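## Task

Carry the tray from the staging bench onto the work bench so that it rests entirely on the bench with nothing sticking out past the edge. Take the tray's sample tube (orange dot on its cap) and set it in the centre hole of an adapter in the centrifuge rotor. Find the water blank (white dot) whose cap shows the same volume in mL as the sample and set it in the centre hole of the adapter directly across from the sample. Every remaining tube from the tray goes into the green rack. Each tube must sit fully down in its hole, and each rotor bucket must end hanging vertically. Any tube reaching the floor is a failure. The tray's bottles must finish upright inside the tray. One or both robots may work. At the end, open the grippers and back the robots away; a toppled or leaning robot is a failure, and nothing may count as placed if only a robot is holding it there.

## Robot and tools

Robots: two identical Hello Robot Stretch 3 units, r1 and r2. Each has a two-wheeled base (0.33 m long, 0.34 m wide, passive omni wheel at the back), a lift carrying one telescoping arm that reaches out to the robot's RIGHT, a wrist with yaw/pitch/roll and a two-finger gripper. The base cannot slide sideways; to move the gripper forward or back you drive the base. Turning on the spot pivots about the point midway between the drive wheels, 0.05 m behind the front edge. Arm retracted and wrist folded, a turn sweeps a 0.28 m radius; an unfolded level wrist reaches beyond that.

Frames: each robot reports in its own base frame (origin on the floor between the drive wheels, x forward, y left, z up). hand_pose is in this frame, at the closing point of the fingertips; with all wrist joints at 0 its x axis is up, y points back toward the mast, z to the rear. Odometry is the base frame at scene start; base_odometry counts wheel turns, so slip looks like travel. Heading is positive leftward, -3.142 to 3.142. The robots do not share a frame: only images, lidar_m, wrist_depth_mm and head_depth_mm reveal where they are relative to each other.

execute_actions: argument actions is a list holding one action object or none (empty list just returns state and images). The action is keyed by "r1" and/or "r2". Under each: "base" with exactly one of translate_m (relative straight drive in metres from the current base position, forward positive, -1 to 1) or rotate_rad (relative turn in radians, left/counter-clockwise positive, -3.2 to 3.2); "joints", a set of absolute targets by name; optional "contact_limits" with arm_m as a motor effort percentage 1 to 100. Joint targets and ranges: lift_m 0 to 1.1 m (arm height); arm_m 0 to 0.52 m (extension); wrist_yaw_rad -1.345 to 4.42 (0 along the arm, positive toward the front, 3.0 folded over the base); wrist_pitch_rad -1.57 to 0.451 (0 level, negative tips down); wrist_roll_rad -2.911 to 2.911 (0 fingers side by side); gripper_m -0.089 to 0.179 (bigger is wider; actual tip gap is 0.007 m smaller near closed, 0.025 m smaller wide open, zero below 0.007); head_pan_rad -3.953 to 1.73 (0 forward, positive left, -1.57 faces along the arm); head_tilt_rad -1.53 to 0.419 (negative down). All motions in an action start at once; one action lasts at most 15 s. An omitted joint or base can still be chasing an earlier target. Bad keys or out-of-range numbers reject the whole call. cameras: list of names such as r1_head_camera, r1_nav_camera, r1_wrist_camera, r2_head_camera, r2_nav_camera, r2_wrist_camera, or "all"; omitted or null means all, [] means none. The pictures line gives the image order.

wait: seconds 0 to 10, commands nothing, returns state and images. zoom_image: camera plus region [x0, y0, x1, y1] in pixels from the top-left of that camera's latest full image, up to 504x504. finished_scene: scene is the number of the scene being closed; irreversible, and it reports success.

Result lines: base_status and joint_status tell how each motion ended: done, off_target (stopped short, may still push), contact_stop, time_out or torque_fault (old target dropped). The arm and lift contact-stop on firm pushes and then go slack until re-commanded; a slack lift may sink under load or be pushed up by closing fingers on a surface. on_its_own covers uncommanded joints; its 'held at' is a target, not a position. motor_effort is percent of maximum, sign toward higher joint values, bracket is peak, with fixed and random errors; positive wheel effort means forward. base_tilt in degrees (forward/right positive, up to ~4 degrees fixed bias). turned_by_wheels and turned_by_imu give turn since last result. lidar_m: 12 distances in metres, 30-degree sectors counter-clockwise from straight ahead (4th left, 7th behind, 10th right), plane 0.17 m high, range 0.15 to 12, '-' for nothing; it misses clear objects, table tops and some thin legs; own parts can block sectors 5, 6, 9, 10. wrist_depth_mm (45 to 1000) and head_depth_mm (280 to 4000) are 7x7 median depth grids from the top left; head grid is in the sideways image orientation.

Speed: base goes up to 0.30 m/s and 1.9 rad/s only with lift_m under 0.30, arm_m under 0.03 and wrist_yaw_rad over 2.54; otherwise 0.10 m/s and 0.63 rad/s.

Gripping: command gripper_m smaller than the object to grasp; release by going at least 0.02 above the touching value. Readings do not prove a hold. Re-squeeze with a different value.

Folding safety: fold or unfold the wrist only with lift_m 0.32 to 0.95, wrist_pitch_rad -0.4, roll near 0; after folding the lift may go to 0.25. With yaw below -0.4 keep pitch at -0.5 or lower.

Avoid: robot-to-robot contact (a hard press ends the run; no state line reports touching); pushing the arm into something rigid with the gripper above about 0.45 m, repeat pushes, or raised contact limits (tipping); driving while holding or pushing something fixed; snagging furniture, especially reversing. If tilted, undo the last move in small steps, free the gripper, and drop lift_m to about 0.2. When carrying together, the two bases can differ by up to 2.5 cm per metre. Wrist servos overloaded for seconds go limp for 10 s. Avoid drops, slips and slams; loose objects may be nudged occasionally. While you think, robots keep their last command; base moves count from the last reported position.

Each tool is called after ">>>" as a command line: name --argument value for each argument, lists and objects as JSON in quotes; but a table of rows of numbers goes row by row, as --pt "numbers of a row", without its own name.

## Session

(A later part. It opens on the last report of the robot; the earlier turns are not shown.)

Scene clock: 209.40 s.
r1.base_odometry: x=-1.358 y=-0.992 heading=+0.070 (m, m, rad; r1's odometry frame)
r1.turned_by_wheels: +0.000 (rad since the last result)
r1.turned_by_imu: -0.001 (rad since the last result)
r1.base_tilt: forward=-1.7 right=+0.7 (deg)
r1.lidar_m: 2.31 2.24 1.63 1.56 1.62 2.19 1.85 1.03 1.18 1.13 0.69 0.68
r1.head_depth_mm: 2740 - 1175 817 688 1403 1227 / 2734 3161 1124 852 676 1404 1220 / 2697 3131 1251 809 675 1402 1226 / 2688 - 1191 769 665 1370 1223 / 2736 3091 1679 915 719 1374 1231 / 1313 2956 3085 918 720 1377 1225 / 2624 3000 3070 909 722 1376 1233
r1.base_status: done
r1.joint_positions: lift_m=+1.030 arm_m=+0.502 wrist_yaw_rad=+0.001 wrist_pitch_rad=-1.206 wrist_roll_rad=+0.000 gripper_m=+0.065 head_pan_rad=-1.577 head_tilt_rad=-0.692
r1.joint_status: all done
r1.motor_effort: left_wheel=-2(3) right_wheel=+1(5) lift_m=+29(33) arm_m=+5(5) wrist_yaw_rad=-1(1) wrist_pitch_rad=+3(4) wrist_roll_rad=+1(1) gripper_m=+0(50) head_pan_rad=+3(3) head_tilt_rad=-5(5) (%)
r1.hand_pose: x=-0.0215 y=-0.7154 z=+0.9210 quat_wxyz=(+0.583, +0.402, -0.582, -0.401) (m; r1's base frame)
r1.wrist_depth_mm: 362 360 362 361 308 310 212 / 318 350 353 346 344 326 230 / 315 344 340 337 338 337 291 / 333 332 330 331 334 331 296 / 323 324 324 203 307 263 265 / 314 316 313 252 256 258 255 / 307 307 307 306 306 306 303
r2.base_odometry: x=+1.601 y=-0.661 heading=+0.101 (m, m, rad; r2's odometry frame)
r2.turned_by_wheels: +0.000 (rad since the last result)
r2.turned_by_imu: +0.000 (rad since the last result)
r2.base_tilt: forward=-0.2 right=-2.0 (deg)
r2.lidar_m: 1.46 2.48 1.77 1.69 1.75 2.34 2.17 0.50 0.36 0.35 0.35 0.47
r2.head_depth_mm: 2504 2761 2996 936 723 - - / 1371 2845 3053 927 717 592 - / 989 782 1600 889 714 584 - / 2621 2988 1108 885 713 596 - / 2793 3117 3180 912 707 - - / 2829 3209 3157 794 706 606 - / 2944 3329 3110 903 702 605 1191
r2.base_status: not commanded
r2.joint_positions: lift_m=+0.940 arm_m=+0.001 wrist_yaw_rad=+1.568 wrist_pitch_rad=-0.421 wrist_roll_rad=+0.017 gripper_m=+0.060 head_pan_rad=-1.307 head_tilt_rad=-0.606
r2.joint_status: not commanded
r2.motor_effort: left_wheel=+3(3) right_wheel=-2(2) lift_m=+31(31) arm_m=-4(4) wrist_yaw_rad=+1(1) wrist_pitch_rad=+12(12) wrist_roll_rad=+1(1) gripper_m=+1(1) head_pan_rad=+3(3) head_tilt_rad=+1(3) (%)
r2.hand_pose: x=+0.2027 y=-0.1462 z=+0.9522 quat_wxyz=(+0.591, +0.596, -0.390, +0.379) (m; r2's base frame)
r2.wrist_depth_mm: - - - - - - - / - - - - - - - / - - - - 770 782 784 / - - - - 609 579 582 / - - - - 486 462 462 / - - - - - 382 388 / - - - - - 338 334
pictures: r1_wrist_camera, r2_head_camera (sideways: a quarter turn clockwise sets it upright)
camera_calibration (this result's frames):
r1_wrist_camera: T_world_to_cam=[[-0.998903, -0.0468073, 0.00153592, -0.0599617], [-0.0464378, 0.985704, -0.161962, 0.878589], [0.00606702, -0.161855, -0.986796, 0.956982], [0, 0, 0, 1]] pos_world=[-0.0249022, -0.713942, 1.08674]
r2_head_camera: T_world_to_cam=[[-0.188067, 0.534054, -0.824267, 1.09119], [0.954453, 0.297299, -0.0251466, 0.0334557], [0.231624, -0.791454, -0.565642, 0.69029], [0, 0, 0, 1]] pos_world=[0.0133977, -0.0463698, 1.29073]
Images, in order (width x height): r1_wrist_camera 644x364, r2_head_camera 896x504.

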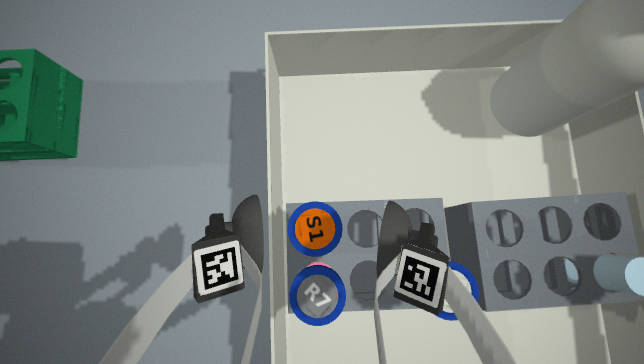

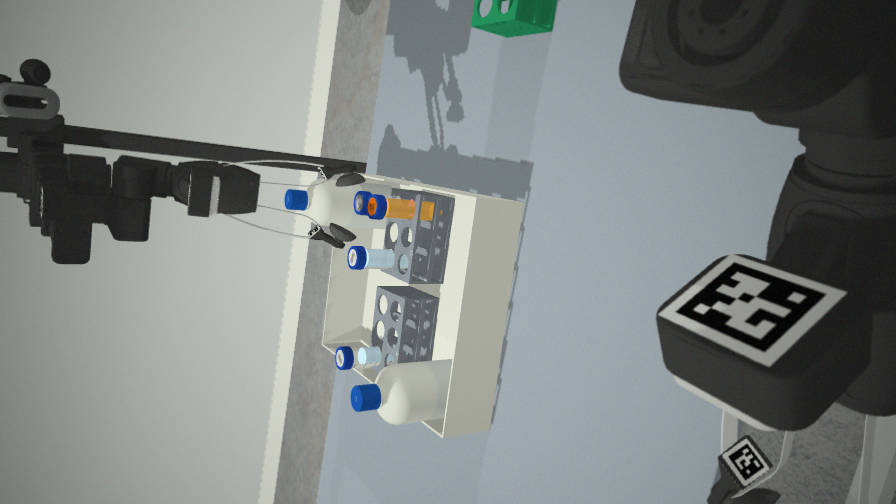

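>>> execute_actions --actions '[{"r1":{"base":{"translate_m":0.004},"joints":{"lift_m":0.977}}}]' --cameras '["r1_wrist_camera","r2_head_camera"]'

>>> execute_actions --actions '[{"r1":{"joints":{"gripper_m":0.015}}}]' --cameras '["r1_wrist_camera"]'

>>> execute_actions --actions '[{"r1":{"joints":{"lift_m":1.095}}}]' --cameras '["r1_wrist_camera","r2_head_camera"]'

Scene clock: 214.83 s.
r1.base_odometry: x=-1.354 y=-0.992 heading=+0.070 (m, m, rad; r1's odometry frame)
r1.turned_by_wheels: +0.000 (rad since the last result)
r1.turned_by_imu: -0.001 (rad since the last result)
r1.base_tilt: forward=-1.7 right=+0.7 (deg)
r1.lidar_m: 2.31 2.25 1.63 1.56 1.61 2.19 1.85 1.04 1.18 1.13 0.68 0.68
r1.head_depth_mm: 2803 3049 - 794 688 1404 1221 / 2789 - 906 852 672 1406 1225 / 2734 - 1248 800 674 1403 1225 / 2759 - 1130 780 676 1372 1227 / 2745 3064 1689 912 719 1380 1228 / 1310 2915 3074 913 720 1380 1234 / 2630 3008 3088 908 721 1377 1228
r1.base_status: done
r1.joint_positions: lift_m=+0.977 arm_m=+0.502 wrist_yaw_rad=+0.001 wrist_pitch_rad=-1.206 wrist_roll_rad=+0.000 gripper_m=+0.065 head_pan_rad=-1.577 head_tilt_rad=-0.692
r1.joint_status: all done
r1.motor_effort: left_wheel=-2(2) right_wheel=+0(5) lift_m=+29(29) arm_m=+5(5) wrist_yaw_rad=-1(1) wrist_pitch_rad=+3(3) wrist_roll_rad=+1(1) gripper_m=+0(0) head_pan_rad=+3(3) head_tilt_rad=-5(5) (%)
r1.hand_pose: x=-0.0215 y=-0.7154 z=+0.8679 quat_wxyz=(+0.583, +0.402, -0.582, -0.401) (m; r1's base frame)
r1.wrist_depth_mm: 306 301 304 267 273 277 212 / 292 293 296 291 294 288 233 / 286 286 285 282 282 285 281 / 278 278 278 278 275 277 275 / 272 273 272 150 263 212 213 / 263 265 261 203 247 146 229 / 258 258 259 143 253 200 254
r2.base_odometry: x=+1.601 y=-0.661 heading=+0.101 (m, m, rad; r2's odometry frame)
r2.turned_by_wheels: +0.000 (rad since the last result)
r2.turned_by_imu: +0.000 (rad since the last result)
r2.base_tilt: forward=+0.0 right=-1.9 (deg)
r2.lidar_m: 1.46 2.47 1.77 1.69 1.74 2.34 2.17 0.50 0.36 0.35 0.35 0.47
r2.head_depth_mm: 2491 2751 2959 935 721 - - / 1350 2849 3086 931 717 592 - / 1286 783 971 886 715 581 - / 2673 3016 3168 889 712 596 - / 2798 3117 3159 907 706 - - / 2847 3198 3125 792 706 607 - / 2963 3326 3112 902 701 607 1194
r2.base_status: not commanded
r2.joint_positions: lift_m=+0.940 arm_m=+0.001 wrist_yaw_rad=+1.568 wrist_pitch_rad=-0.421 wrist_roll_rad=+0.017 gripper_m=+0.060 head_pan_rad=-1.307 head_tilt_rad=-0.606
r2.joint_status: not commanded
r2.motor_effort: left_wheel=+4(4) right_wheel=-1(2) lift_m=+30(31) arm_m=-4(4) wrist_yaw_rad=+1(2) wrist_pitch_rad=+12(12) wrist_roll_rad=+1(1) gripper_m=+1(0) head_pan_rad=+3(3) head_tilt_rad=+2(2) (%)
r2.hand_pose: x=+0.2027 y=-0.1462 z=+0.9522 quat_wxyz=(+0.591, +0.596, -0.390, +0.379) (m; r2's base frame)
r2.wrist_depth_mm: - - - - - - - / - - - - - - - / - - - - 754 778 790 / - - - - 595 564 596 / - - - - 482 464 467 / - - - - - 387 387 / - - - - - 334 333
pictures: r1_wrist_camera, r2_head_camera (sideways: a quarter turn clockwise sets it upright)
camera_calibration (this result's frames):
r1_wrist_camera: T_world_to_cam=[[-0.998903, -0.0468072, 0.00153591, -0.0598802], [-0.0464378, 0.985704, -0.161962, 0.870004], [0.00606705, -0.161856, -0.986796, 0.90467], [0, 0, 0, 1]] pos_world=[-0.0249022, -0.713943, 1.03372]
r2_head_camera: T_world_to_cam=[[-0.188067, 0.534054, -0.824267, 1.09119], [0.954453, 0.297299, -0.0251466, 0.0334557], [0.231624, -0.791454, -0.565642, 0.69029], [0, 0, 0, 1]] pos_world=[0.0133977, -0.0463698, 1.29073]
Images, in order (width x height): r1_wrist_camera 644x364, r2_head_camera 896x504.

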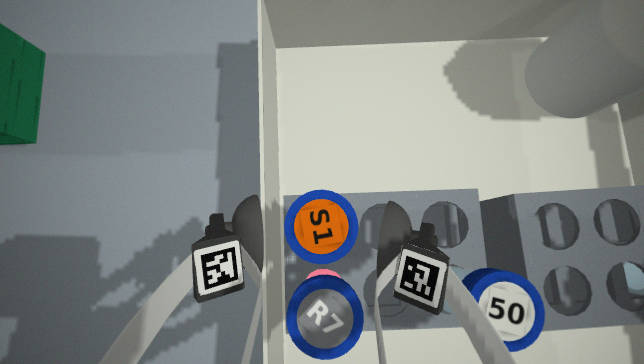

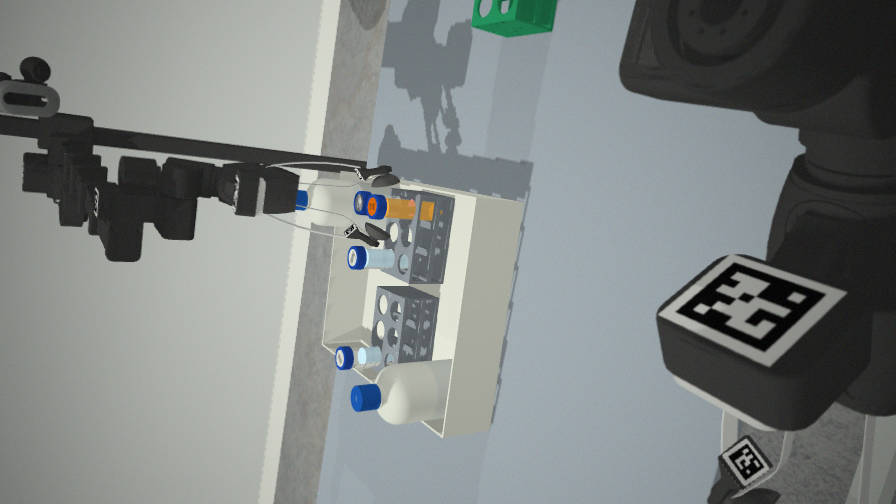

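Scene clock: 215.83 s.
r1.base_odometry: x=-1.354 y=-0.992 heading=+0.070 (m, m, rad; r1's odometry frame)
r1.turned_by_wheels: +0.000 (rad since the last result)
r1.turned_by_imu: +0.000 (rad since the last result)
r1.base_tilt: forward=-1.6 right=+0.6 (deg)
r1.lidar_m: 2.31 2.23 1.62 1.56 1.61 2.19 1.85 1.03 1.18 1.13 0.68 0.67
r1.head_depth_mm: 2785 3055 - 795 688 1404 1226 / 2784 - 904 852 675 1398 1219 / 2725 - 1251 802 675 1404 1220 / 2747 - 1131 778 675 1374 1225 / 2739 3023 1673 914 719 1373 1232 / 1298 2944 3062 915 719 1378 1230 / 2653 2989 3097 912 723 1376 1234
r1.base_status: not commanded
r1.joint_positions: lift_m=+0.977 arm_m=+0.502 wrist_yaw_rad=+0.001 wrist_pitch_rad=-1.206 wrist_roll_rad=+0.000 gripper_m=+0.015 head_pan_rad=-1.577 head_tilt_rad=-0.692
r1.joint_status: all done
r1.motor_effort: left_wheel=-2(2) right_wheel=+1(1) lift_m=+29(30) arm_m=+5(4) wrist_yaw_rad=-1(1) wrist_pitch_rad=+3(3) wrist_roll_rad=+0(1) gripper_m=-9(83) head_pan_rad=+3(3) head_tilt_rad=-5(6) (%)
r1.hand_pose: x=-0.0215 y=-0.7154 z=+0.8679 quat_wxyz=(+0.583, +0.402, -0.582, -0.401) (m; r1's base frame)
r1.wrist_depth_mm: 304 302 304 268 273 278 212 / 291 295 295 291 293 291 234 / 285 286 287 284 283 285 283 / 280 277 279 276 274 276 276 / 273 271 272 147 240 211 212 / 264 262 261 146 201 146 229 / 259 256 255 143 252 143 254
r2.base_odometry: x=+1.601 y=-0.661 heading=+0.101 (m, m, rad; r2's odometry frame)
r2.turned_by_wheels: +0.000 (rad since the last result)
r2.turned_by_imu: +0.000 (rad since the last result)
r2.base_tilt: forward=+0.0 right=-2.1 (deg)
r2.lidar_m: 1.46 2.46 1.77 1.69 1.75 2.34 2.16 0.49 0.36 0.34 0.35 0.47
r2.head_depth_mm: 2499 2758 3000 935 723 - - / 1349 2840 3051 932 718 592 - / 1284 782 966 888 715 583 - / 2655 3014 3147 889 710 595 - / 2797 3061 3186 910 709 - - / 2853 3167 3128 792 706 607 - / 2922 3327 3105 906 701 605 1194
r2.base_status: not commanded
r2.joint_positions: lift_m=+0.940 arm_m=+0.001 wrist_yaw_rad=+1.568 wrist_pitch_rad=-0.421 wrist_roll_rad=+0.017 gripper_m=+0.060 head_pan_rad=-1.307 head_tilt_rad=-0.606
r2.joint_status: not commanded
r2.motor_effort: left_wheel=+3(3) right_wheel=-2(2) lift_m=+30(30) arm_m=-4(4) wrist_yaw_rad=+1(1) wrist_pitch_rad=+12(12) wrist_roll_rad=+1(1) gripper_m=+0(1) head_pan_rad=+3(4) head_tilt_rad=+2(2) (%)
r2.hand_pose: x=+0.2027 y=-0.1462 z=+0.9522 quat_wxyz=(+0.591, +0.596, -0.390, +0.379) (m; r2's base frame)
r2.wrist_depth_mm: - - - - - - - / - - - - - - - / - - - - 764 793 788 / - - - - 604 599 584 / - - - - 483 463 469 / - - - - - 388 391 / - - - - - 333 333
pictures: r1_wrist_camera
camera_calibration (this result's frames):
r1_wrist_camera: T_world_to_cam=[[-0.998903, -0.0468086, 0.00153609, -0.0598813], [-0.0464391, 0.985704, -0.161962, 0.870004], [0.00606709, -0.161856, -0.986796, 0.90467], [0, 0, 0, 1]] pos_world=[-0.0249021, -0.713943, 1.03372]
Images, in order (width x height): r1_wrist_camera 644x364.

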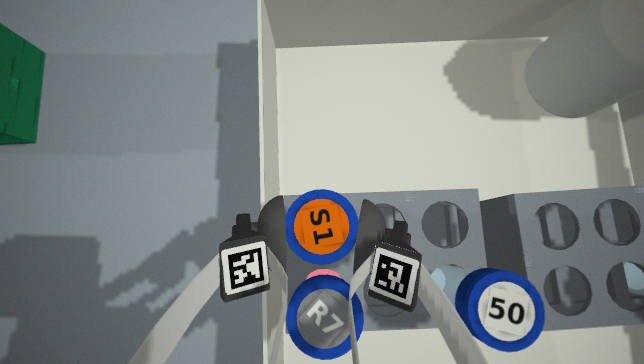

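Scene clock: 217.73 s.
r1.base_odometry: x=-1.354 y=-0.992 heading=+0.070 (m, m, rad; r1's odometry frame)
r1.turned_by_wheels: +0.000 (rad since the last result)
r1.turned_by_imu: +0.000 (rad since the last result)
r1.base_tilt: forward=-1.7 right=+0.6 (deg)
r1.lidar_m: 2.31 2.24 1.62 1.56 1.61 2.19 1.86 1.03 1.18 1.13 0.68 0.67
r1.head_depth_mm: 2868 3143 1239 808 686 1397 1221 / 2829 3082 1121 852 674 1401 1221 / 2840 3095 1254 803 676 1405 1223 / - - 1128 800 674 1372 1229 / 2731 3060 1656 912 719 1374 1225 / 1312 2968 3073 917 720 1380 1228 / 2655 2994 3109 909 721 1373 1233
r1.base_status: not commanded
r1.joint_positions: lift_m=+1.095 arm_m=+0.502 wrist_yaw_rad=+0.001 wrist_pitch_rad=-1.206 wrist_roll_rad=+0.000 gripper_m=+0.015 head_pan_rad=-1.577 head_tilt_rad=-0.692
r1.joint_status: all done
r1.motor_effort: left_wheel=-2(2) right_wheel=+0(0) lift_m=+41(44) arm_m=+5(5) wrist_yaw_rad=-1(1) wrist_pitch_rad=+3(3) wrist_roll_rad=+1(1) gripper_m=-8(8) head_pan_rad=+3(2) head_tilt_rad=-5(5) (%)
r1.hand_pose: x=-0.0215 y=-0.7154 z=+0.9855 quat_wxyz=(+0.583, +0.402, -0.582, -0.401) (m; r1's base frame)
r1.wrist_depth_mm: 431 430 430 428 428 433 434 / 418 420 416 408 391 342 265 / 349 405 408 406 411 357 408 / 391 397 399 399 398 398 393 / 391 389 390 147 338 330 328 / 377 377 374 322 323 349 317 / 368 370 366 367 365 365 355
r2.base_odometry: x=+1.601 y=-0.661 heading=+0.101 (m, m, rad; r2's odometry frame)
r2.turned_by_wheels: +0.000 (rad since the last result)
r2.turned_by_imu: +0.000 (rad since the last result)
r2.base_tilt: forward=-0.2 right=-2.2 (deg)
r2.lidar_m: 1.47 2.48 1.77 1.69 1.75 2.34 2.17 0.50 0.36 0.34 0.36 0.47
r2.head_depth_mm: 2515 2797 2985 937 725 - - / 1392 2824 3033 930 718 592 - / 704 1524 1113 911 716 582 - / 2666 2991 1100 886 712 596 - / 2778 3114 3152 907 709 - - / 2861 3190 3154 793 705 609 - / 2957 3323 3142 902 702 605 1193
r2.base_status: not commanded
r2.joint_positions: lift_m=+0.940 arm_m=+0.001 wrist_yaw_rad=+1.568 wrist_pitch_rad=-0.421 wrist_roll_rad=+0.017 gripper_m=+0.060 head_pan_rad=-1.307 head_tilt_rad=-0.606
r2.joint_status: not commanded
r2.motor_effort: left_wheel=+3(3) right_wheel=-2(2) lift_m=+30(30) arm_m=-4(4) wrist_yaw_rad=+1(0) wrist_pitch_rad=+12(12) wrist_roll_rad=+1(1) gripper_m=+1(1) head_pan_rad=+3(3) head_tilt_rad=+2(2) (%)
r2.hand_pose: x=+0.2027 y=-0.1462 z=+0.9522 quat_wxyz=(+0.591, +0.596, -0.390, +0.379) (m; r2's base frame)
r2.wrist_depth_mm: - - - - - - - / - - - - - - - / - - - - 774 791 780 / - - - - 602 568 578 / - - - - 484 462 460 / - - - - - 382 385 / - - - - - 333 337
pictures: r1_wrist_camera, r2_head_camera (sideways: a quarter turn clockwise sets it upright)
camera_calibration (this result's frames):
r1_wrist_camera: T_world_to_cam=[[-0.998903, -0.046809, 0.00153609, -0.0600621], [-0.0464395, 0.985704, -0.161962, 0.889037], [0.00606717, -0.161856, -0.986796, 1.02063], [0, 0, 0, 1]] pos_world=[-0.024902, -0.713943, 1.15124]
r2_head_camera: T_world_to_cam=[[-0.188067, 0.534054, -0.824267, 1.09119], [0.954453, 0.297299, -0.0251466, 0.0334557], [0.231624, -0.791454, -0.565642, 0.69029], [0, 0, 0, 1]] pos_world=[0.0133977, -0.0463698, 1.29073]
Images, in order (width x height): r1_wrist_camera 644x364, r2_head_camera 896x504.

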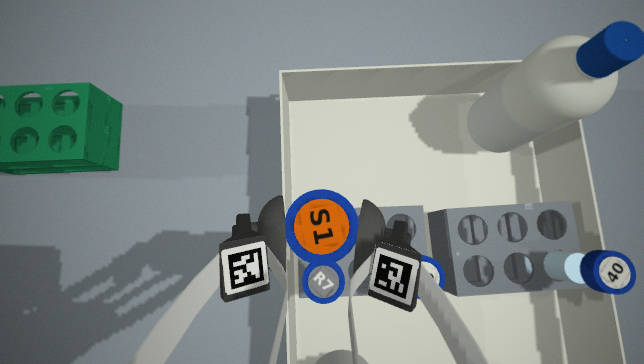

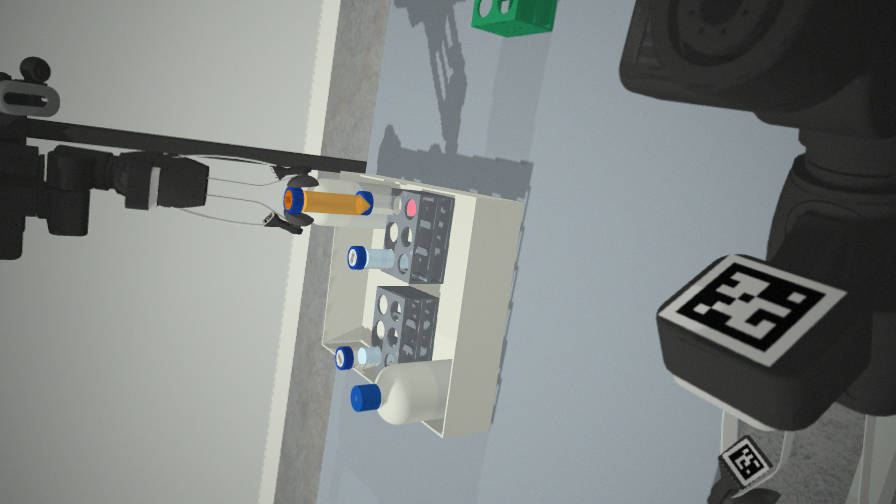

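>>> execute_actions --actions '[{"r1":{"joints":{"wrist_pitch_rad":-0.8,"arm_m":0.36,"gripper_m":0.005}}}]' --cameras '["r2_head_camera"]'

>>> execute_actions --actions '[{"r1":{"base":{"translate_m":-1.0},"joints":{"head_pan_rad":-1.75,"head_tilt_rad":-0.6}},"r2":{"base":{"translate_m":0.2},"joints":{"wrist_yaw_rad":0,"wrist_pitch_rad":-0.6,"lift_m":0.96,"gripper_m":0.065,"head_pan_rad":-1.57}}}]' --cameras '["r1_head_camera","r1_wrist_camera","r1_nav_camera"]'

>>> execute_actions --actions '[{"r2":{"joints":{"arm_m":0.44}}}]' --cameras '["r2_head_camera","r2_wrist_camera"]'

Scene clock: 228.13 s.
r1.base_odometry: x=-1.354 y=-0.992 heading=+0.070 (m, m, rad; r1's odometry frame)
r1.turned_by_wheels: +0.000 (rad since the last result)
r1.turned_by_imu: -0.001 (rad since the last result)
r1.base_tilt: forward=-1.9 right=+0.7 (deg)
r1.lidar_m: 2.31 2.24 1.63 1.56 1.62 2.19 1.85 1.04 1.18 1.13 0.68 0.67
r1.head_depth_mm: 2825 3104 1242 808 687 1402 1223 / 2796 3085 1119 850 674 1400 1223 / - 3099 1250 804 674 1401 1227 / - - 965 800 676 1376 1228 / 2734 3037 1650 913 719 1375 1230 / 1310 2946 3083 916 721 1380 1231 / 2652 2991 3079 912 722 1380 1237
r1.base_status: not commanded
r1.joint_positions: lift_m=+1.095 arm_m=+0.360 wrist_yaw_rad=+0.001 wrist_pitch_rad=-0.817 wrist_roll_rad=+0.000 gripper_m=+0.006 head_pan_rad=-1.577 head_tilt_rad=-0.692
r1.joint_status: all done
r1.motor_effort: left_wheel=-2(2) right_wheel=+1(1) lift_m=+41(42) arm_m=-4(5) wrist_yaw_rad=-1(1) wrist_pitch_rad=+9(9) wrist_roll_rad=+1(1) gripper_m=-12(58) head_pan_rad=+4(3) head_tilt_rad=-6(6) (%)
r1.hand_pose: x=-0.0214 y=-0.6630 z=+1.0301 quat_wxyz=(+0.649, +0.282, -0.648, -0.281) (m; r1's base frame)
r1.wrist_depth_mm: - - - - - - - / 613 614 622 623 626 635 642 / 543 544 555 552 556 380 562 / 437 484 490 496 492 440 513 / 439 450 461 146 462 430 463 / 414 415 411 371 370 364 415 / 381 385 386 381 382 388 382
r2.base_odometry: x=+1.601 y=-0.661 heading=+0.101 (m, m, rad; r2's odometry frame)
r2.turned_by_wheels: +0.000 (rad since the last result)
r2.turned_by_imu: +0.000 (rad since the last result)
r2.base_tilt: forward=+0.0 right=-2.1 (deg)
r2.lidar_m: 1.46 2.48 1.77 1.70 1.75 2.33 2.17 0.50 0.36 0.34 0.36 0.48
r2.head_depth_mm: 2504 2743 2991 937 722 - - / 1396 2849 3049 933 719 592 - / 806 1524 1111 909 714 582 - / 2701 3030 3175 886 712 595 - / 2795 3127 3174 908 708 - - / 2855 3208 3160 792 705 608 - / 2923 3299 3149 904 702 605 1196
r2.base_status: not commanded
r2.joint_positions: lift_m=+0.940 arm_m=+0.001 wrist_yaw_rad=+1.568 wrist_pitch_rad=-0.421 wrist_roll_rad=+0.017 gripper_m=+0.060 head_pan_rad=-1.307 head_tilt_rad=-0.606
r2.joint_status: not commanded
r2.motor_effort: left_wheel=+3(3) right_wheel=-2(2) lift_m=+30(30) arm_m=-4(4) wrist_yaw_rad=+2(2) wrist_pitch_rad=+12(12) wrist_roll_rad=+1(2) gripper_m=+1(0) head_pan_rad=+3(3) head_tilt_rad=+1(2) (%)
r2.hand_pose: x=+0.2027 y=-0.1462 z=+0.9522 quat_wxyz=(+0.591, +0.596, -0.390, +0.379) (m; r2's base frame)
r2.wrist_depth_mm: - - - - - - - / - - - - - - - / - - - - 766 756 788 / - - - - 602 580 573 / - - - - 480 464 469 / - - - - - 386 388 / - - - - - 333 337
pictures: r2_head_camera (sideways: a quarter turn clockwise sets it upright)
camera_calibration (this result's frames):
r2_head_camera: T_world_to_cam=[[-0.188067, 0.534054, -0.824267, 1.09119], [0.954453, 0.297299, -0.0251466, 0.0334557], [0.231624, -0.791454, -0.565642, 0.69029], [0, 0, 0, 1]] pos_world=[0.0133977, -0.0463698, 1.29073]
Images, in order (width x height): r2_head_camera 896x504.

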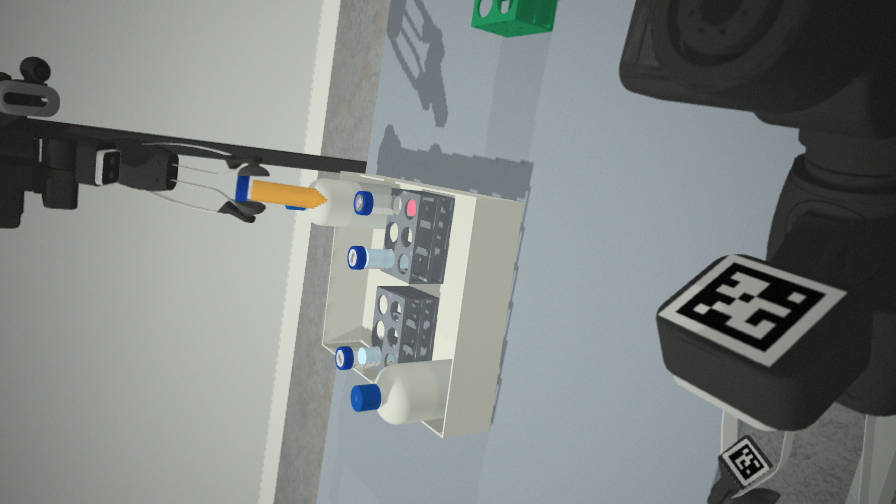

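Scene clock: 239.27 s.
r1.base_odometry: x=-2.351 y=-1.061 heading=+0.070 (m, m, rad; r1's odometry frame)
r1.turned_by_wheels: +0.000 (rad since the last result)
r1.turned_by_imu: -0.001 (rad since the last result)
r1.base_tilt: forward=-1.6 right=+0.5 (deg)
r1.lidar_m: 3.32 2.22 1.61 1.55 1.60 2.09 2.01 0.66 0.48 0.47 1.18 1.56
r1.head_depth_mm: - 1086 1176 1062 732 768 871 / - 1045 1145 1057 719 735 828 / - 1009 1123 1024 805 830 795 / 934 1000 1105 1123 1066 909 837 / - - 3280 2551 1808 1497 1288 / 2656 2954 3190 1163 851 674 786 / 2666 2862 3149 1058 795 639 1295
r1.base_status: done
r1.joint_positions: lift_m=+1.095 arm_m=+0.360 wrist_yaw_rad=+0.001 wrist_pitch_rad=-0.817 wrist_roll_rad=+0.000 gripper_m=+0.006 head_pan_rad=-1.743 head_tilt_rad=-0.607
r1.joint_status: all done
r1.motor_effort: left_wheel=-2(4) right_wheel=+1(2) lift_m=+42(41) arm_m=-4(5) wrist_yaw_rad=-1(0) wrist_pitch_rad=+9(9) wrist_roll_rad=+1(1) gripper_m=-11(9) head_pan_rad=-3(16) head_tilt_rad=+4(16) (%)
r1.hand_pose: x=-0.0214 y=-0.6630 z=+1.0301 quat_wxyz=(+0.649, +0.282, -0.648, -0.281) (m; r1's base frame)
r1.wrist_depth_mm: - - - - - 480 488 / 617 623 617 - - 555 557 / 542 546 549 - 665 524 565 / 490 499 499 793 650 511 519 / 449 450 461 147 557 438 465 / 413 414 408 - 491 381 434 / 379 384 386 - 569 355 398
r2.base_odometry: x=+1.800 y=-0.641 heading=+0.101 (m, m, rad; r2's odometry frame)
r2.turned_by_wheels: +0.000 (rad since the last result)
r2.turned_by_imu: +0.000 (rad since the last result)
r2.base_tilt: forward=-0.1 right=-1.9 (deg)
r2.lidar_m: 1.44 2.48 1.78 1.70 1.75 2.35 2.36 0.50 0.35 0.34 0.35 0.47
r2.head_depth_mm: 2613 2900 3097 940 - - - / 2606 2897 3093 930 770 - - / 2615 2919 3075 909 - - - / 2598 2875 1058 888 761 564 1148 / 2602 2909 3127 879 707 579 1155 / 2631 2868 3086 721 705 577 1146 / 2635 2929 3115 904 702 575 1142
r2.base_status: done
r2.joint_positions: lift_m=+0.960 arm_m=+0.001 wrist_yaw_rad=+0.002 wrist_pitch_rad=-0.608 wrist_roll_rad=+0.017 gripper_m=+0.065 head_pan_rad=-1.563 head_tilt_rad=-0.606
r2.joint_status: all done
r2.motor_effort: left_wheel=+2(10) right_wheel=-2(2) lift_m=+45(46) arm_m=-4(4) wrist_yaw_rad=-1(3) wrist_pitch_rad=+5(10) wrist_roll_rad=+1(1) gripper_m=+1(34) head_pan_rad=-2(20) head_tilt_rad=+2(2) (%)
r2.hand_pose: x=-0.0212 y=-0.3420 z=+0.9323 quat_wxyz=(+0.669, +0.211, -0.680, -0.213) (m; r2's base frame)
r2.wrist_depth_mm: - - 707 724 - - - / 639 389 569 587 685 700 - / 522 432 441 454 537 516 532 / 445 450 447 449 466 463 465 / 381 386 391 385 408 395 388 / 331 335 - 339 - 336 347 / 293 297 296 301 301 303 302
pictures: r1_head_camera (sideways: a quarter turn clockwise sets it upright), r1_nav_camera (sideways: a quarter turn counterclockwise sets it upright), r1_wrist_camera
camera_calibration (this result's frames):
r1_head_camera: T_world_to_cam=[[0.13342, 0.509658, -0.849969, 1.12684], [0.974146, -0.22521, 0.0178714, -0.0305044], [-0.182313, -0.830379, -0.526529, 0.64583], [0, 0, 0, 1]] pos_world=[-0.00288354, -0.0448898, 1.29837]
r1_nav_camera: T_world_to_cam=[[-0.0641943, -0.546703, 0.834862, -1.04983], [-0.993288, 0.115667, -0.000632157, 0.0541326], [-0.0962207, -0.829299, -0.550459, 0.668649], [0, 0, 0, 1]] pos_world=[0.0507143, -0.0256934, 1.24456]
r1_wrist_camera: T_world_to_cam=[[-0.998894, -0.0431389, 0.0187264, -0.0727975], [-0.0465552, 0.850744, -0.523514, 1.12753], [0.00665239, -0.523806, -0.851811, 0.694115], [0, 0, 0, 1]] pos_world=[-0.024842, -0.5988, 1.1829]
Images, in order (width x height): r1_head_camera 896x504, r1_nav_camera 672x504, r1_wrist_camera 644x364.

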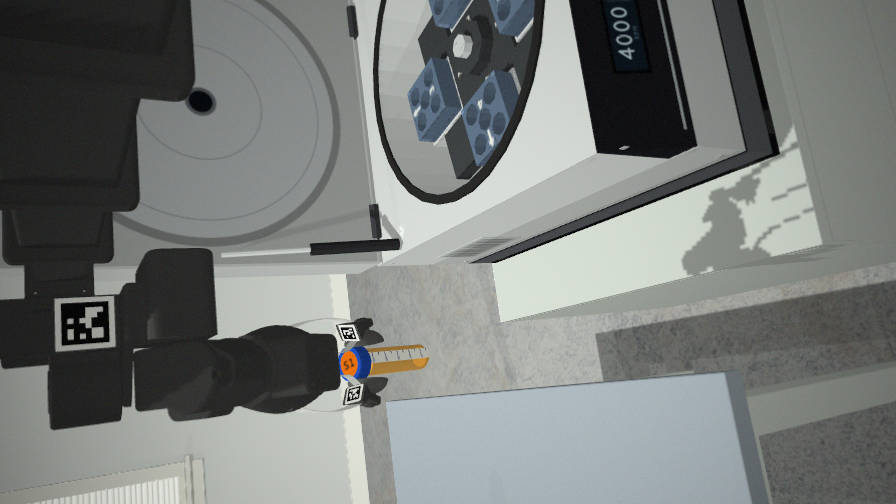

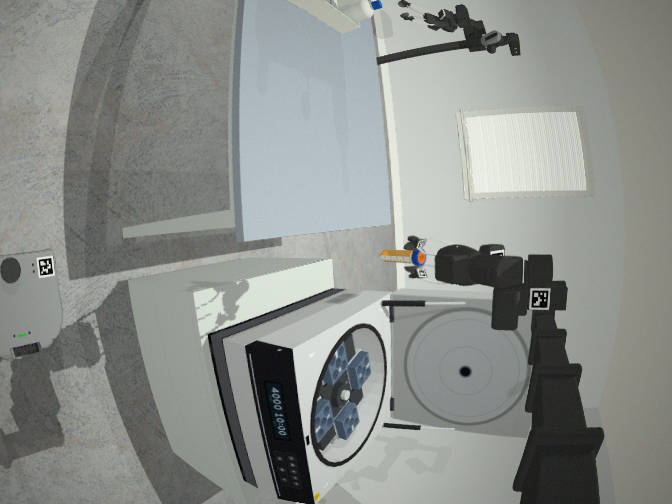

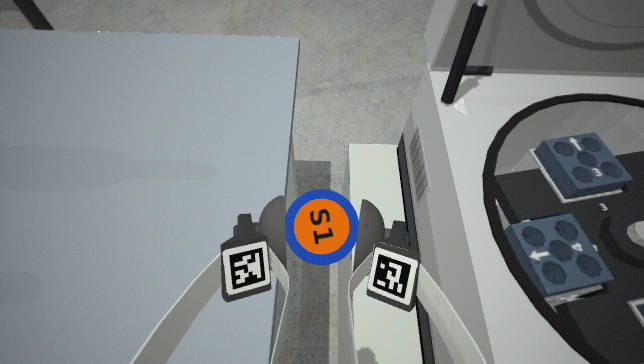

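Scene clock: 243.70 s.
r1.base_odometry: x=-2.351 y=-1.061 heading=+0.070 (m, m, rad; r1's odometry frame)
r1.turned_by_wheels: +0.000 (rad since the last result)
r1.turned_by_imu: +0.000 (rad since the last result)
r1.base_tilt: forward=-1.6 right=+0.7 (deg)
r1.lidar_m: 3.33 2.23 1.61 1.55 1.60 2.09 2.01 0.66 0.48 0.47 1.18 1.56
r1.head_depth_mm: - 1089 1165 1065 732 770 867 / - 1046 1152 1055 717 736 827 / - 1014 1124 1028 802 829 795 / 933 996 1103 1129 1065 908 838 / - - 3271 2542 1799 1501 1283 / 2631 2949 3179 1163 853 673 786 / 2646 2865 3126 1057 798 638 1284
r1.base_status: not commanded
r1.joint_positions: lift_m=+1.095 arm_m=+0.360 wrist_yaw_rad=+0.001 wrist_pitch_rad=-0.817 wrist_roll_rad=+0.000 gripper_m=+0.006 head_pan_rad=-1.743 head_tilt_rad=-0.607
r1.joint_status: not commanded
r1.motor_effort: left_wheel=-2(2) right_wheel=+1(1) lift_m=+41(42) arm_m=-4(4) wrist_yaw_rad=-1(1) wrist_pitch_rad=+9(9) wrist_roll_rad=+1(1) gripper_m=-10(11) head_pan_rad=-3(3) head_tilt_rad=+4(3) (%)
r1.hand_pose: x=-0.0214 y=-0.6630 z=+1.0301 quat_wxyz=(+0.649, +0.282, -0.648, -0.281) (m; r1's base frame)
r1.wrist_depth_mm: - - - - - 480 491 / 617 631 617 - - 553 550 / 554 549 556 - 655 531 564 / 489 494 505 792 651 515 515 / 445 454 457 147 562 439 468 / 413 412 412 - 494 387 434 / 383 382 384 - 567 352 407
r2.base_odometry: x=+1.800 y=-0.641 heading=+0.101 (m, m, rad; r2's odometry frame)
r2.turned_by_wheels: +0.000 (rad since the last result)
r2.turned_by_imu: +0.000 (rad since the last result)
r2.base_tilt: forward=+0.1 right=-1.9 (deg)
r2.lidar_m: 1.45 2.48 1.78 1.70 1.75 2.35 2.36 0.50 0.36 0.34 0.35 0.47
r2.head_depth_mm: 2611 2833 - 896 720 588 1164 / 2618 2805 3054 927 717 585 1159 / 2601 2821 2897 912 714 583 1159 / 2629 2879 3035 885 711 580 1151 / 2599 2912 3069 883 710 578 1146 / 2619 2908 3116 720 706 577 1145 / 2594 2909 3107 904 701 575 1143
r2.base_status: not commanded
r2.joint_positions: lift_m=+0.960 arm_m=+0.440 wrist_yaw_rad=+0.001 wrist_pitch_rad=-0.609 wrist_roll_rad=+0.017 gripper_m=+0.065 head_pan_rad=-1.563 head_tilt_rad=-0.606
r2.joint_status: all done
r2.motor_effort: left_wheel=+2(3) right_wheel=-2(2) lift_m=+45(45) arm_m=+4(4) wrist_yaw_rad=+0(1) wrist_pitch_rad=+6(6) wrist_roll_rad=+1(2) gripper_m=+1(1) head_pan_rad=-2(3) head_tilt_rad=+1(2) (%)
r2.hand_pose: x=-0.0214 y=-0.7809 z=+0.9321 quat_wxyz=(+0.669, +0.211, -0.680, -0.214) (m; r2's base frame)
r2.wrist_depth_mm: - - - - - - - / - - - - - - - / - - - 300 - - - / 374 391 404 333 445 458 454 / 337 377 385 342 398 383 390 / 292 282 - 274 - 343 340 / 242 245 250 248 293 304 304
pictures: r2_head_camera (sideways: a quarter turn clockwise sets it upright), r2_wrist_camera
camera_calibration (this result's frames):
r2_head_camera: T_world_to_cam=[[-0.0466157, 0.564256, -0.824283, 1.09035], [0.998636, 0.0457653, -0.0251476, 0.0331876], [0.0235339, -0.824331, -0.565619, 0.69153], [0, 0, 0, 1]] pos_world=[0.0014108, -0.0467061, 1.29073]
r2_wrist_camera: T_world_to_cam=[[-0.999404, 0.0338614, -0.0066576, 0.0119823], [0.0277433, 0.673622, -0.738556, 1.25502], [-0.0205238, -0.7383, -0.67416, 0.210465], [0, 0, 0, 1]] pos_world=[-0.0185238, -0.69043, 1.06887]
Images, in order (width x height): r2_head_camera 896x504, r2_wrist_camera 644x364.

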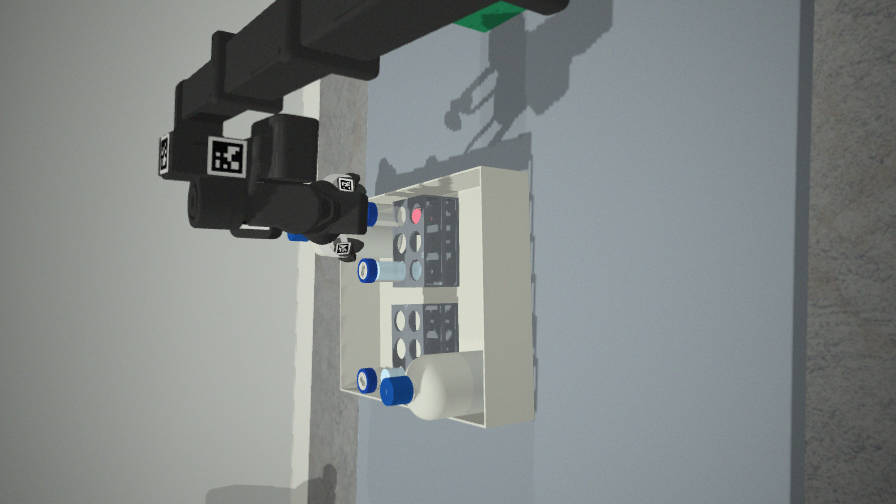

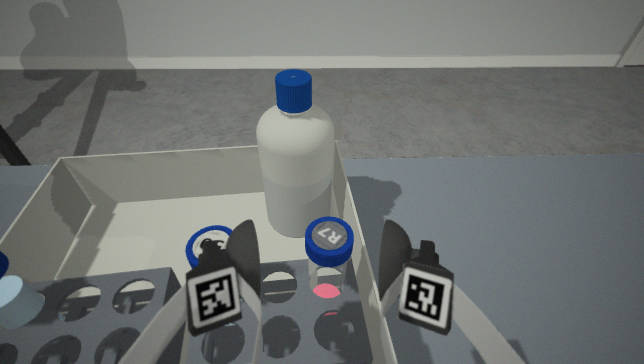

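>>> execute_actions --actions '[{"r1":{"base":{"rotate_rad":0.3}},"r2":{"base":{"translate_m":-0.007},"joints":{"arm_m":0.497}}}]' --cameras '[]'

>>> execute_actions --actions '[{"r1":{"base":{"translate_m":-0.35},"joints":{"arm_m":0.25}},"r2":{"joints":{"lift_m":0.896}}}]' --cameras '["r2_wrist_camera"]'

>>> execute_actions --actions '[{"r1":{"base":{"rotate_rad":-0.3},"joints":{"head_pan_rad":-1.57,"head_tilt_rad":-0.75}},"r2":{"joints":{"gripper_m":0.008}}}]' --cameras '["r2_wrist_camera","r1_wrist_camera","r1_head_camera"]'

Scene clock: 259.57 s.
r1.base_odometry: x=-2.351 y=-1.061 heading=+0.369 (m, m, rad; r1's odometry frame)
r1.turned_by_wheels: +0.300 (rad since the last result)
r1.turned_by_imu: +0.302 (rad since the last result)
r1.base_tilt: forward=-1.7 right=+0.5 (deg)
r1.lidar_m: 2.97 1.76 1.55 1.55 1.82 2.00 0.89 0.53 0.47 0.50 1.35 1.56
r1.head_depth_mm: - 973 1040 993 857 832 753 / - 3018 3217 2513 1095 904 771 / - 3041 3286 2520 1843 1496 1254 / 2835 3061 3310 1050 789 695 864 / - - 3277 1047 790 693 1285 / 2726 3036 3353 1055 795 697 1289 / 2827 3120 3392 1060 796 698 1292
r1.base_status: done
r1.joint_positions: lift_m=+1.095 arm_m=+0.360 wrist_yaw_rad=+0.001 wrist_pitch_rad=-0.817 wrist_roll_rad=+0.000 gripper_m=+0.006 head_pan_rad=-1.743 head_tilt_rad=-0.606
r1.joint_status: not commanded
r1.motor_effort: left_wheel=-2(8) right_wheel=+1(6) lift_m=+41(42) arm_m=-4(4) wrist_yaw_rad=+0(1) wrist_pitch_rad=+9(9) wrist_roll_rad=+1(1) gripper_m=-11(12) head_pan_rad=-3(3) head_tilt_rad=+4(5) (%)
r1.hand_pose: x=-0.0214 y=-0.6630 z=+1.0301 quat_wxyz=(+0.649, +0.282, -0.648, -0.281) (m; r1's base frame)
r1.wrist_depth_mm: 683 700 713 721 - - - / 547 612 630 627 627 - - / 541 552 552 556 551 - - / 494 495 496 502 508 - 558 / 448 450 457 147 466 693 529 / 413 414 412 416 439 641 491 / 383 383 384 387 389 589 461
r2.base_odometry: x=+1.793 y=-0.641 heading=+0.101 (m, m, rad; r2's odometry frame)
r2.turned_by_wheels: +0.000 (rad since the last result)
r2.turned_by_imu: +0.000 (rad since the last result)
r2.base_tilt: forward=+0.0 right=-2.1 (deg)
r2.lidar_m: 1.44 2.47 1.78 1.70 1.75 2.35 2.35 0.50 0.36 0.34 0.35 0.47
r2.head_depth_mm: 2592 2854 - 933 721 586 1164 / 2593 2804 3061 932 718 585 1160 / 2613 - 2892 886 714 582 1157 / 2619 2902 3028 885 713 580 1151 / 2621 2879 3107 880 708 578 1147 / 2584 2901 3114 716 705 575 1146 / 2604 2906 3093 903 703 576 1141
r2.base_status: done
r2.joint_positions: lift_m=+0.960 arm_m=+0.497 wrist_yaw_rad=+0.001 wrist_pitch_rad=-0.609 wrist_roll_rad=+0.017 gripper_m=+0.065 head_pan_rad=-1.563 head_tilt_rad=-0.606
r2.joint_status: all done
r2.motor_effort: left_wheel=+3(5) right_wheel=-2(7) lift_m=+45(45) arm_m=+4(4) wrist_yaw_rad=+0(1) wrist_pitch_rad=+6(6) wrist_roll_rad=+1(1) gripper_m=+0(1) head_pan_rad=-2(2) head_tilt_rad=+2(3) (%)
r2.hand_pose: x=-0.0214 y=-0.8379 z=+0.9321 quat_wxyz=(+0.669, +0.211, -0.680, -0.214) (m; r2's base frame)
r2.wrist_depth_mm: - - - - - - - / - - - - - - - / - - - - - - - / - - 335 261 - 454 463 / 345 358 364 299 398 387 394 / 318 331 - 315 - 336 341 / 292 291 237 192 297 299 304
pictures: none
No camera images: the call's "cameras" was empty. Leave "cameras" out to get every camera's image.

Scene clock: 264.13 s.
r1.base_odometry: x=-2.678 y=-1.188 heading=+0.369 (m, m, rad; r1's odometry frame)
r1.turned_by_wheels: +0.000 (rad since the last result)
r1.turned_by_imu: -0.001 (rad since the last result)
r1.base_tilt: forward=-1.6 right=+0.6 (deg)
r1.lidar_m: 3.19 1.88 1.65 1.65 1.90 1.67 1.67 0.41 0.36 0.36 0.42 1.86
r1.head_depth_mm: - 868 938 990 797 576 587 / - 863 947 995 791 577 592 / - 859 953 1003 784 584 599 / - - 958 956 743 589 609 / - - 3216 2320 1066 597 650 / 2630 2923 3186 2241 1735 1464 742 / 2754 2952 3262 1066 1797 1506 1292
r1.base_status: done
r1.joint_positions: lift_m=+1.095 arm_m=+0.250 wrist_yaw_rad=+0.001 wrist_pitch_rad=-0.817 wrist_roll_rad=+0.000 gripper_m=+0.006 head_pan_rad=-1.743 head_tilt_rad=-0.606
r1.joint_status: all done
r1.motor_effort: left_wheel=-2(6) right_wheel=+1(1) lift_m=+42(42) arm_m=-4(4) wrist_yaw_rad=-1(1) wrist_pitch_rad=+9(9) wrist_roll_rad=+1(0) gripper_m=-12(12) head_pan_rad=-2(3) head_tilt_rad=+4(4) (%)
r1.hand_pose: x=-0.0214 y=-0.5531 z=+1.0301 quat_wxyz=(+0.649, +0.282, -0.648, -0.281) (m; r1's base frame)
r1.wrist_depth_mm: 693 719 708 - - 459 425 / 613 615 631 - 550 520 479 / 550 555 572 - 516 528 509 / 497 496 - 769 480 520 515 / 450 450 - 147 471 472 490 / 414 426 - 618 422 427 424 / 381 447 - 456 350 408 409
r2.base_odometry: x=+1.793 y=-0.641 heading=+0.101 (m, m, rad; r2's odometry frame)
r2.turned_by_wheels: +0.000 (rad since the last result)
r2.turned_by_imu: +0.000 (rad since the last result)
r2.base_tilt: forward=-0.1 right=-2.1 (deg)
r2.lidar_m: 1.44 2.48 1.78 1.70 1.75 2.35 2.35 0.50 0.36 0.34 0.35 0.47
r2.head_depth_mm: 2604 2896 3128 - - 573 1160 / 2624 2896 - 894 720 585 1164 / 2597 2826 - 888 715 582 1158 / 2621 2884 3126 884 711 581 1155 / 2617 2933 3081 876 709 579 1154 / 2608 2897 3100 717 704 577 1145 / 2616 2936 3099 900 703 574 1146
r2.base_status: not commanded
r2.joint_positions: lift_m=+0.896 arm_m=+0.497 wrist_yaw_rad=+0.001 wrist_pitch_rad=-0.609 wrist_roll_rad=+0.017 gripper_m=+0.065 head_pan_rad=-1.563 head_tilt_rad=-0.606
r2.joint_status: all done
r2.motor_effort: left_wheel=+3(3) right_wheel=-2(2) lift_m=+30(36) arm_m=+3(3) wrist_yaw_rad=+0(0) wrist_pitch_rad=+6(6) wrist_roll_rad=+1(1) gripper_m=+1(1) head_pan_rad=-2(2) head_tilt_rad=+2(2) (%)
r2.hand_pose: x=-0.0214 y=-0.8379 z=+0.8685 quat_wxyz=(+0.669, +0.211, -0.680, -0.214) (m; r2's base frame)
r2.wrist_depth_mm: - - - - - - - / - - - - - - - / - - 291 223 - - - / 311 322 321 253 358 363 361 / 293 296 298 155 318 309 311 / 260 133 - 142 - 270 271 / 181 189 176 176 228 239 241
pictures: r2_wrist_camera
camera_calibration (this result's frames):
r2_wrist_camera: T_world_to_cam=[[-0.999404, 0.0338641, -0.00665281, 0.0134861], [0.0277444, 0.673723, -0.738463, 1.24645], [-0.0205253, -0.738208, -0.674261, 0.125695], [0, 0, 0, 1]] pos_world=[-0.018524, -0.747428, 1.0053]
Images, in order (width x height): r2_wrist_camera 644x364.

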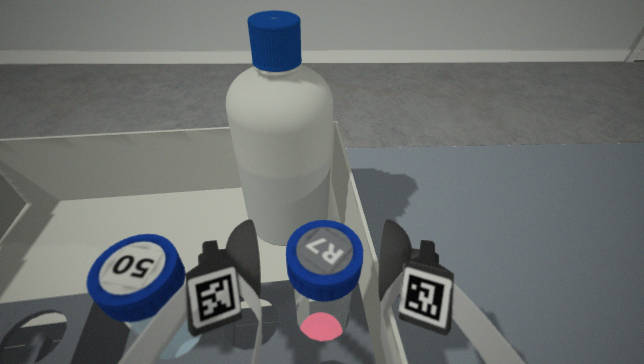

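Scene clock: 265.77 s.
r1.base_odometry: x=-2.678 y=-1.188 heading=+0.069 (m, m, rad; r1's odometry frame)
r1.turned_by_wheels: -0.300 (rad since the last result)
r1.turned_by_imu: -0.303 (rad since the last result)
r1.base_tilt: forward=-1.7 right=+0.8 (deg)
r1.lidar_m: 1.87 2.37 1.72 1.65 1.70 1.73 1.67 0.52 0.38 0.36 0.38 0.55
r1.head_depth_mm: 810 916 977 863 623 653 787 / - 917 992 861 623 644 773 / - 919 994 847 624 636 761 / - - 944 843 626 632 746 / 790 891 975 849 626 630 736 / 814 2920 2651 1194 666 677 734 / 2638 2924 2771 2014 1550 1345 746
r1.base_status: done
r1.joint_positions: lift_m=+1.095 arm_m=+0.250 wrist_yaw_rad=+0.001 wrist_pitch_rad=-0.817 wrist_roll_rad=+0.000 gripper_m=+0.006 head_pan_rad=-1.577 head_tilt_rad=-0.741
r1.joint_status: all done
r1.motor_effort: left_wheel=+1(5) right_wheel=-3(4) lift_m=+41(42) arm_m=-4(4) wrist_yaw_rad=-1(0) wrist_pitch_rad=+9(9) wrist_roll_rad=+0(0) gripper_m=-11(10) head_pan_rad=+3(14) head_tilt_rad=-6(25) (%)
r1.hand_pose: x=-0.0214 y=-0.5531 z=+1.0301 quat_wxyz=(+0.649, +0.282, -0.648, -0.281) (m; r1's base frame)
r1.wrist_depth_mm: - - 541 518 518 507 - / 612 723 568 563 554 559 - / 538 920 514 554 572 518 - / 505 - 492 522 517 500 - / 492 - 415 147 472 488 431 / - - 378 436 424 444 389 / - - 345 414 408 432 353
r2.base_odometry: x=+1.793 y=-0.641 heading=+0.101 (m, m, rad; r2's odometry frame)
r2.turned_by_wheels: +0.000 (rad since the last result)
r2.turned_by_imu: +0.000 (rad since the last result)
r2.base_tilt: forward=-0.1 right=-2.0 (deg)
r2.lidar_m: 1.44 2.49 1.78 1.70 1.75 2.35 2.35 0.50 0.36 0.34 0.35 0.47
r2.head_depth_mm: 2599 2927 3169 - - 574 1166 / 2629 2854 - 894 718 585 1160 / 2610 2871 - 888 716 581 1156 / 2615 2921 3097 888 710 581 1152 / 2609 2896 3087 879 708 579 1147 / 2618 2937 3112 719 705 578 1143 / 2617 2902 3109 906 701 575 1146
r2.base_status: not commanded
r2.joint_positions: lift_m=+0.896 arm_m=+0.497 wrist_yaw_rad=+0.001 wrist_pitch_rad=-0.610 wrist_roll_rad=+0.017 gripper_m=+0.008 head_pan_rad=-1.563 head_tilt_rad=-0.606
r2.joint_status: all done
r2.motor_effort: left_wheel=+2(3) right_wheel=-2(2) lift_m=+31(30) arm_m=+4(4) wrist_yaw_rad=+0(0) wrist_pitch_rad=+6(6) wrist_roll_rad=+1(1) gripper_m=-9(84) head_pan_rad=-3(2) head_tilt_rad=+1(3) (%)
r2.hand_pose: x=-0.0214 y=-0.8378 z=+0.8684 quat_wxyz=(+0.669, +0.211, -0.680, -0.214) (m; r2's base frame)
r2.wrist_depth_mm: - - - - - - - / - - - - - - - / - - 233 223 - - - / 308 317 319 253 355 359 365 / 291 298 300 149 309 311 309 / 260 133 262 136 275 269 273 / 182 167 172 176 226 239 238
pictures: r1_head_camera (sideways: a quarter turn clockwise sets it upright), r1_wrist_camera, r2_wrist_camera
camera_calibration (this result's frames):
r1_head_camera: T_world_to_cam=[[0.0482013, 0.633705, -0.772071, 1.0258], [0.99794, -0.0633183, 0.0103318, -0.0208313], [-0.0423389, -0.770979, -0.635452, 0.78668], [0, 0, 0, 1]] pos_world=[0.0046505, -0.0448629, 1.29211]
r1_wrist_camera: T_world_to_cam=[[-0.998894, -0.0431342, 0.0187386, -0.068065], [-0.0465557, 0.850594, -0.523757, 1.03418], [0.00665295, -0.52405, -0.851661, 0.751457], [0, 0, 0, 1]] pos_world=[-0.0248419, -0.488805, 1.18292]
r2_wrist_camera: T_world_to_cam=[[-0.999404, 0.0338701, -0.00663615, 0.0134728], [0.0277452, 0.674049, -0.738165, 1.24635], [-0.0205286, -0.73791, -0.674587, 0.126222], [0, 0, 0, 1]] pos_world=[-0.0185243, -0.747418, 1.00525]
Images, in order (width x height): r1_head_camera 896x504, r1_wrist_camera 644x364, r2_wrist_camera 644x364.

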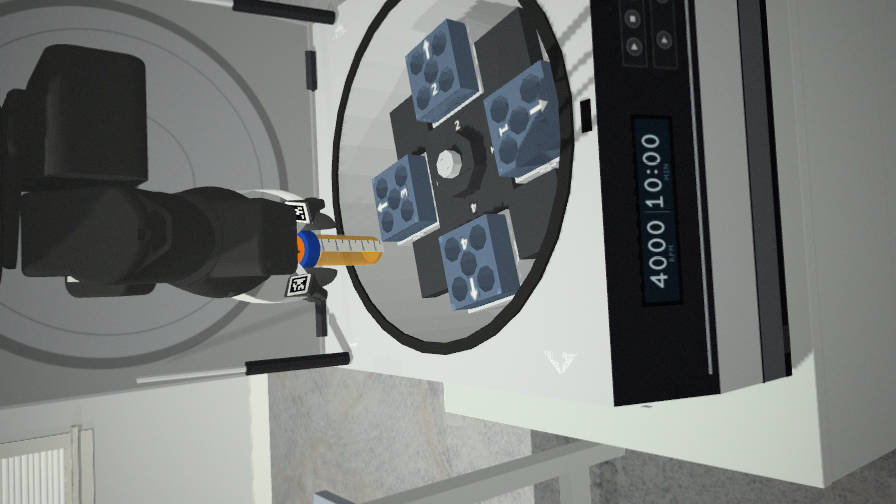

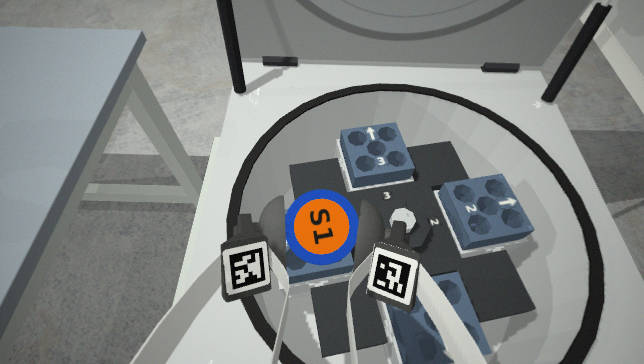

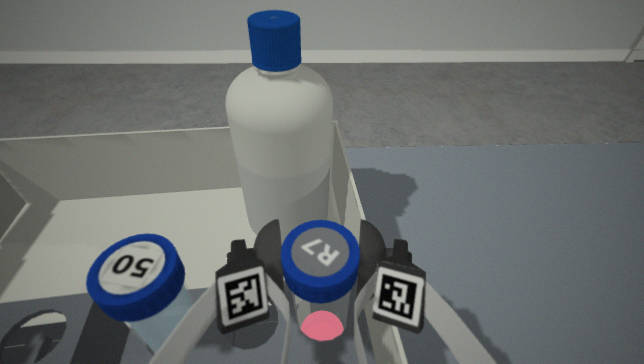

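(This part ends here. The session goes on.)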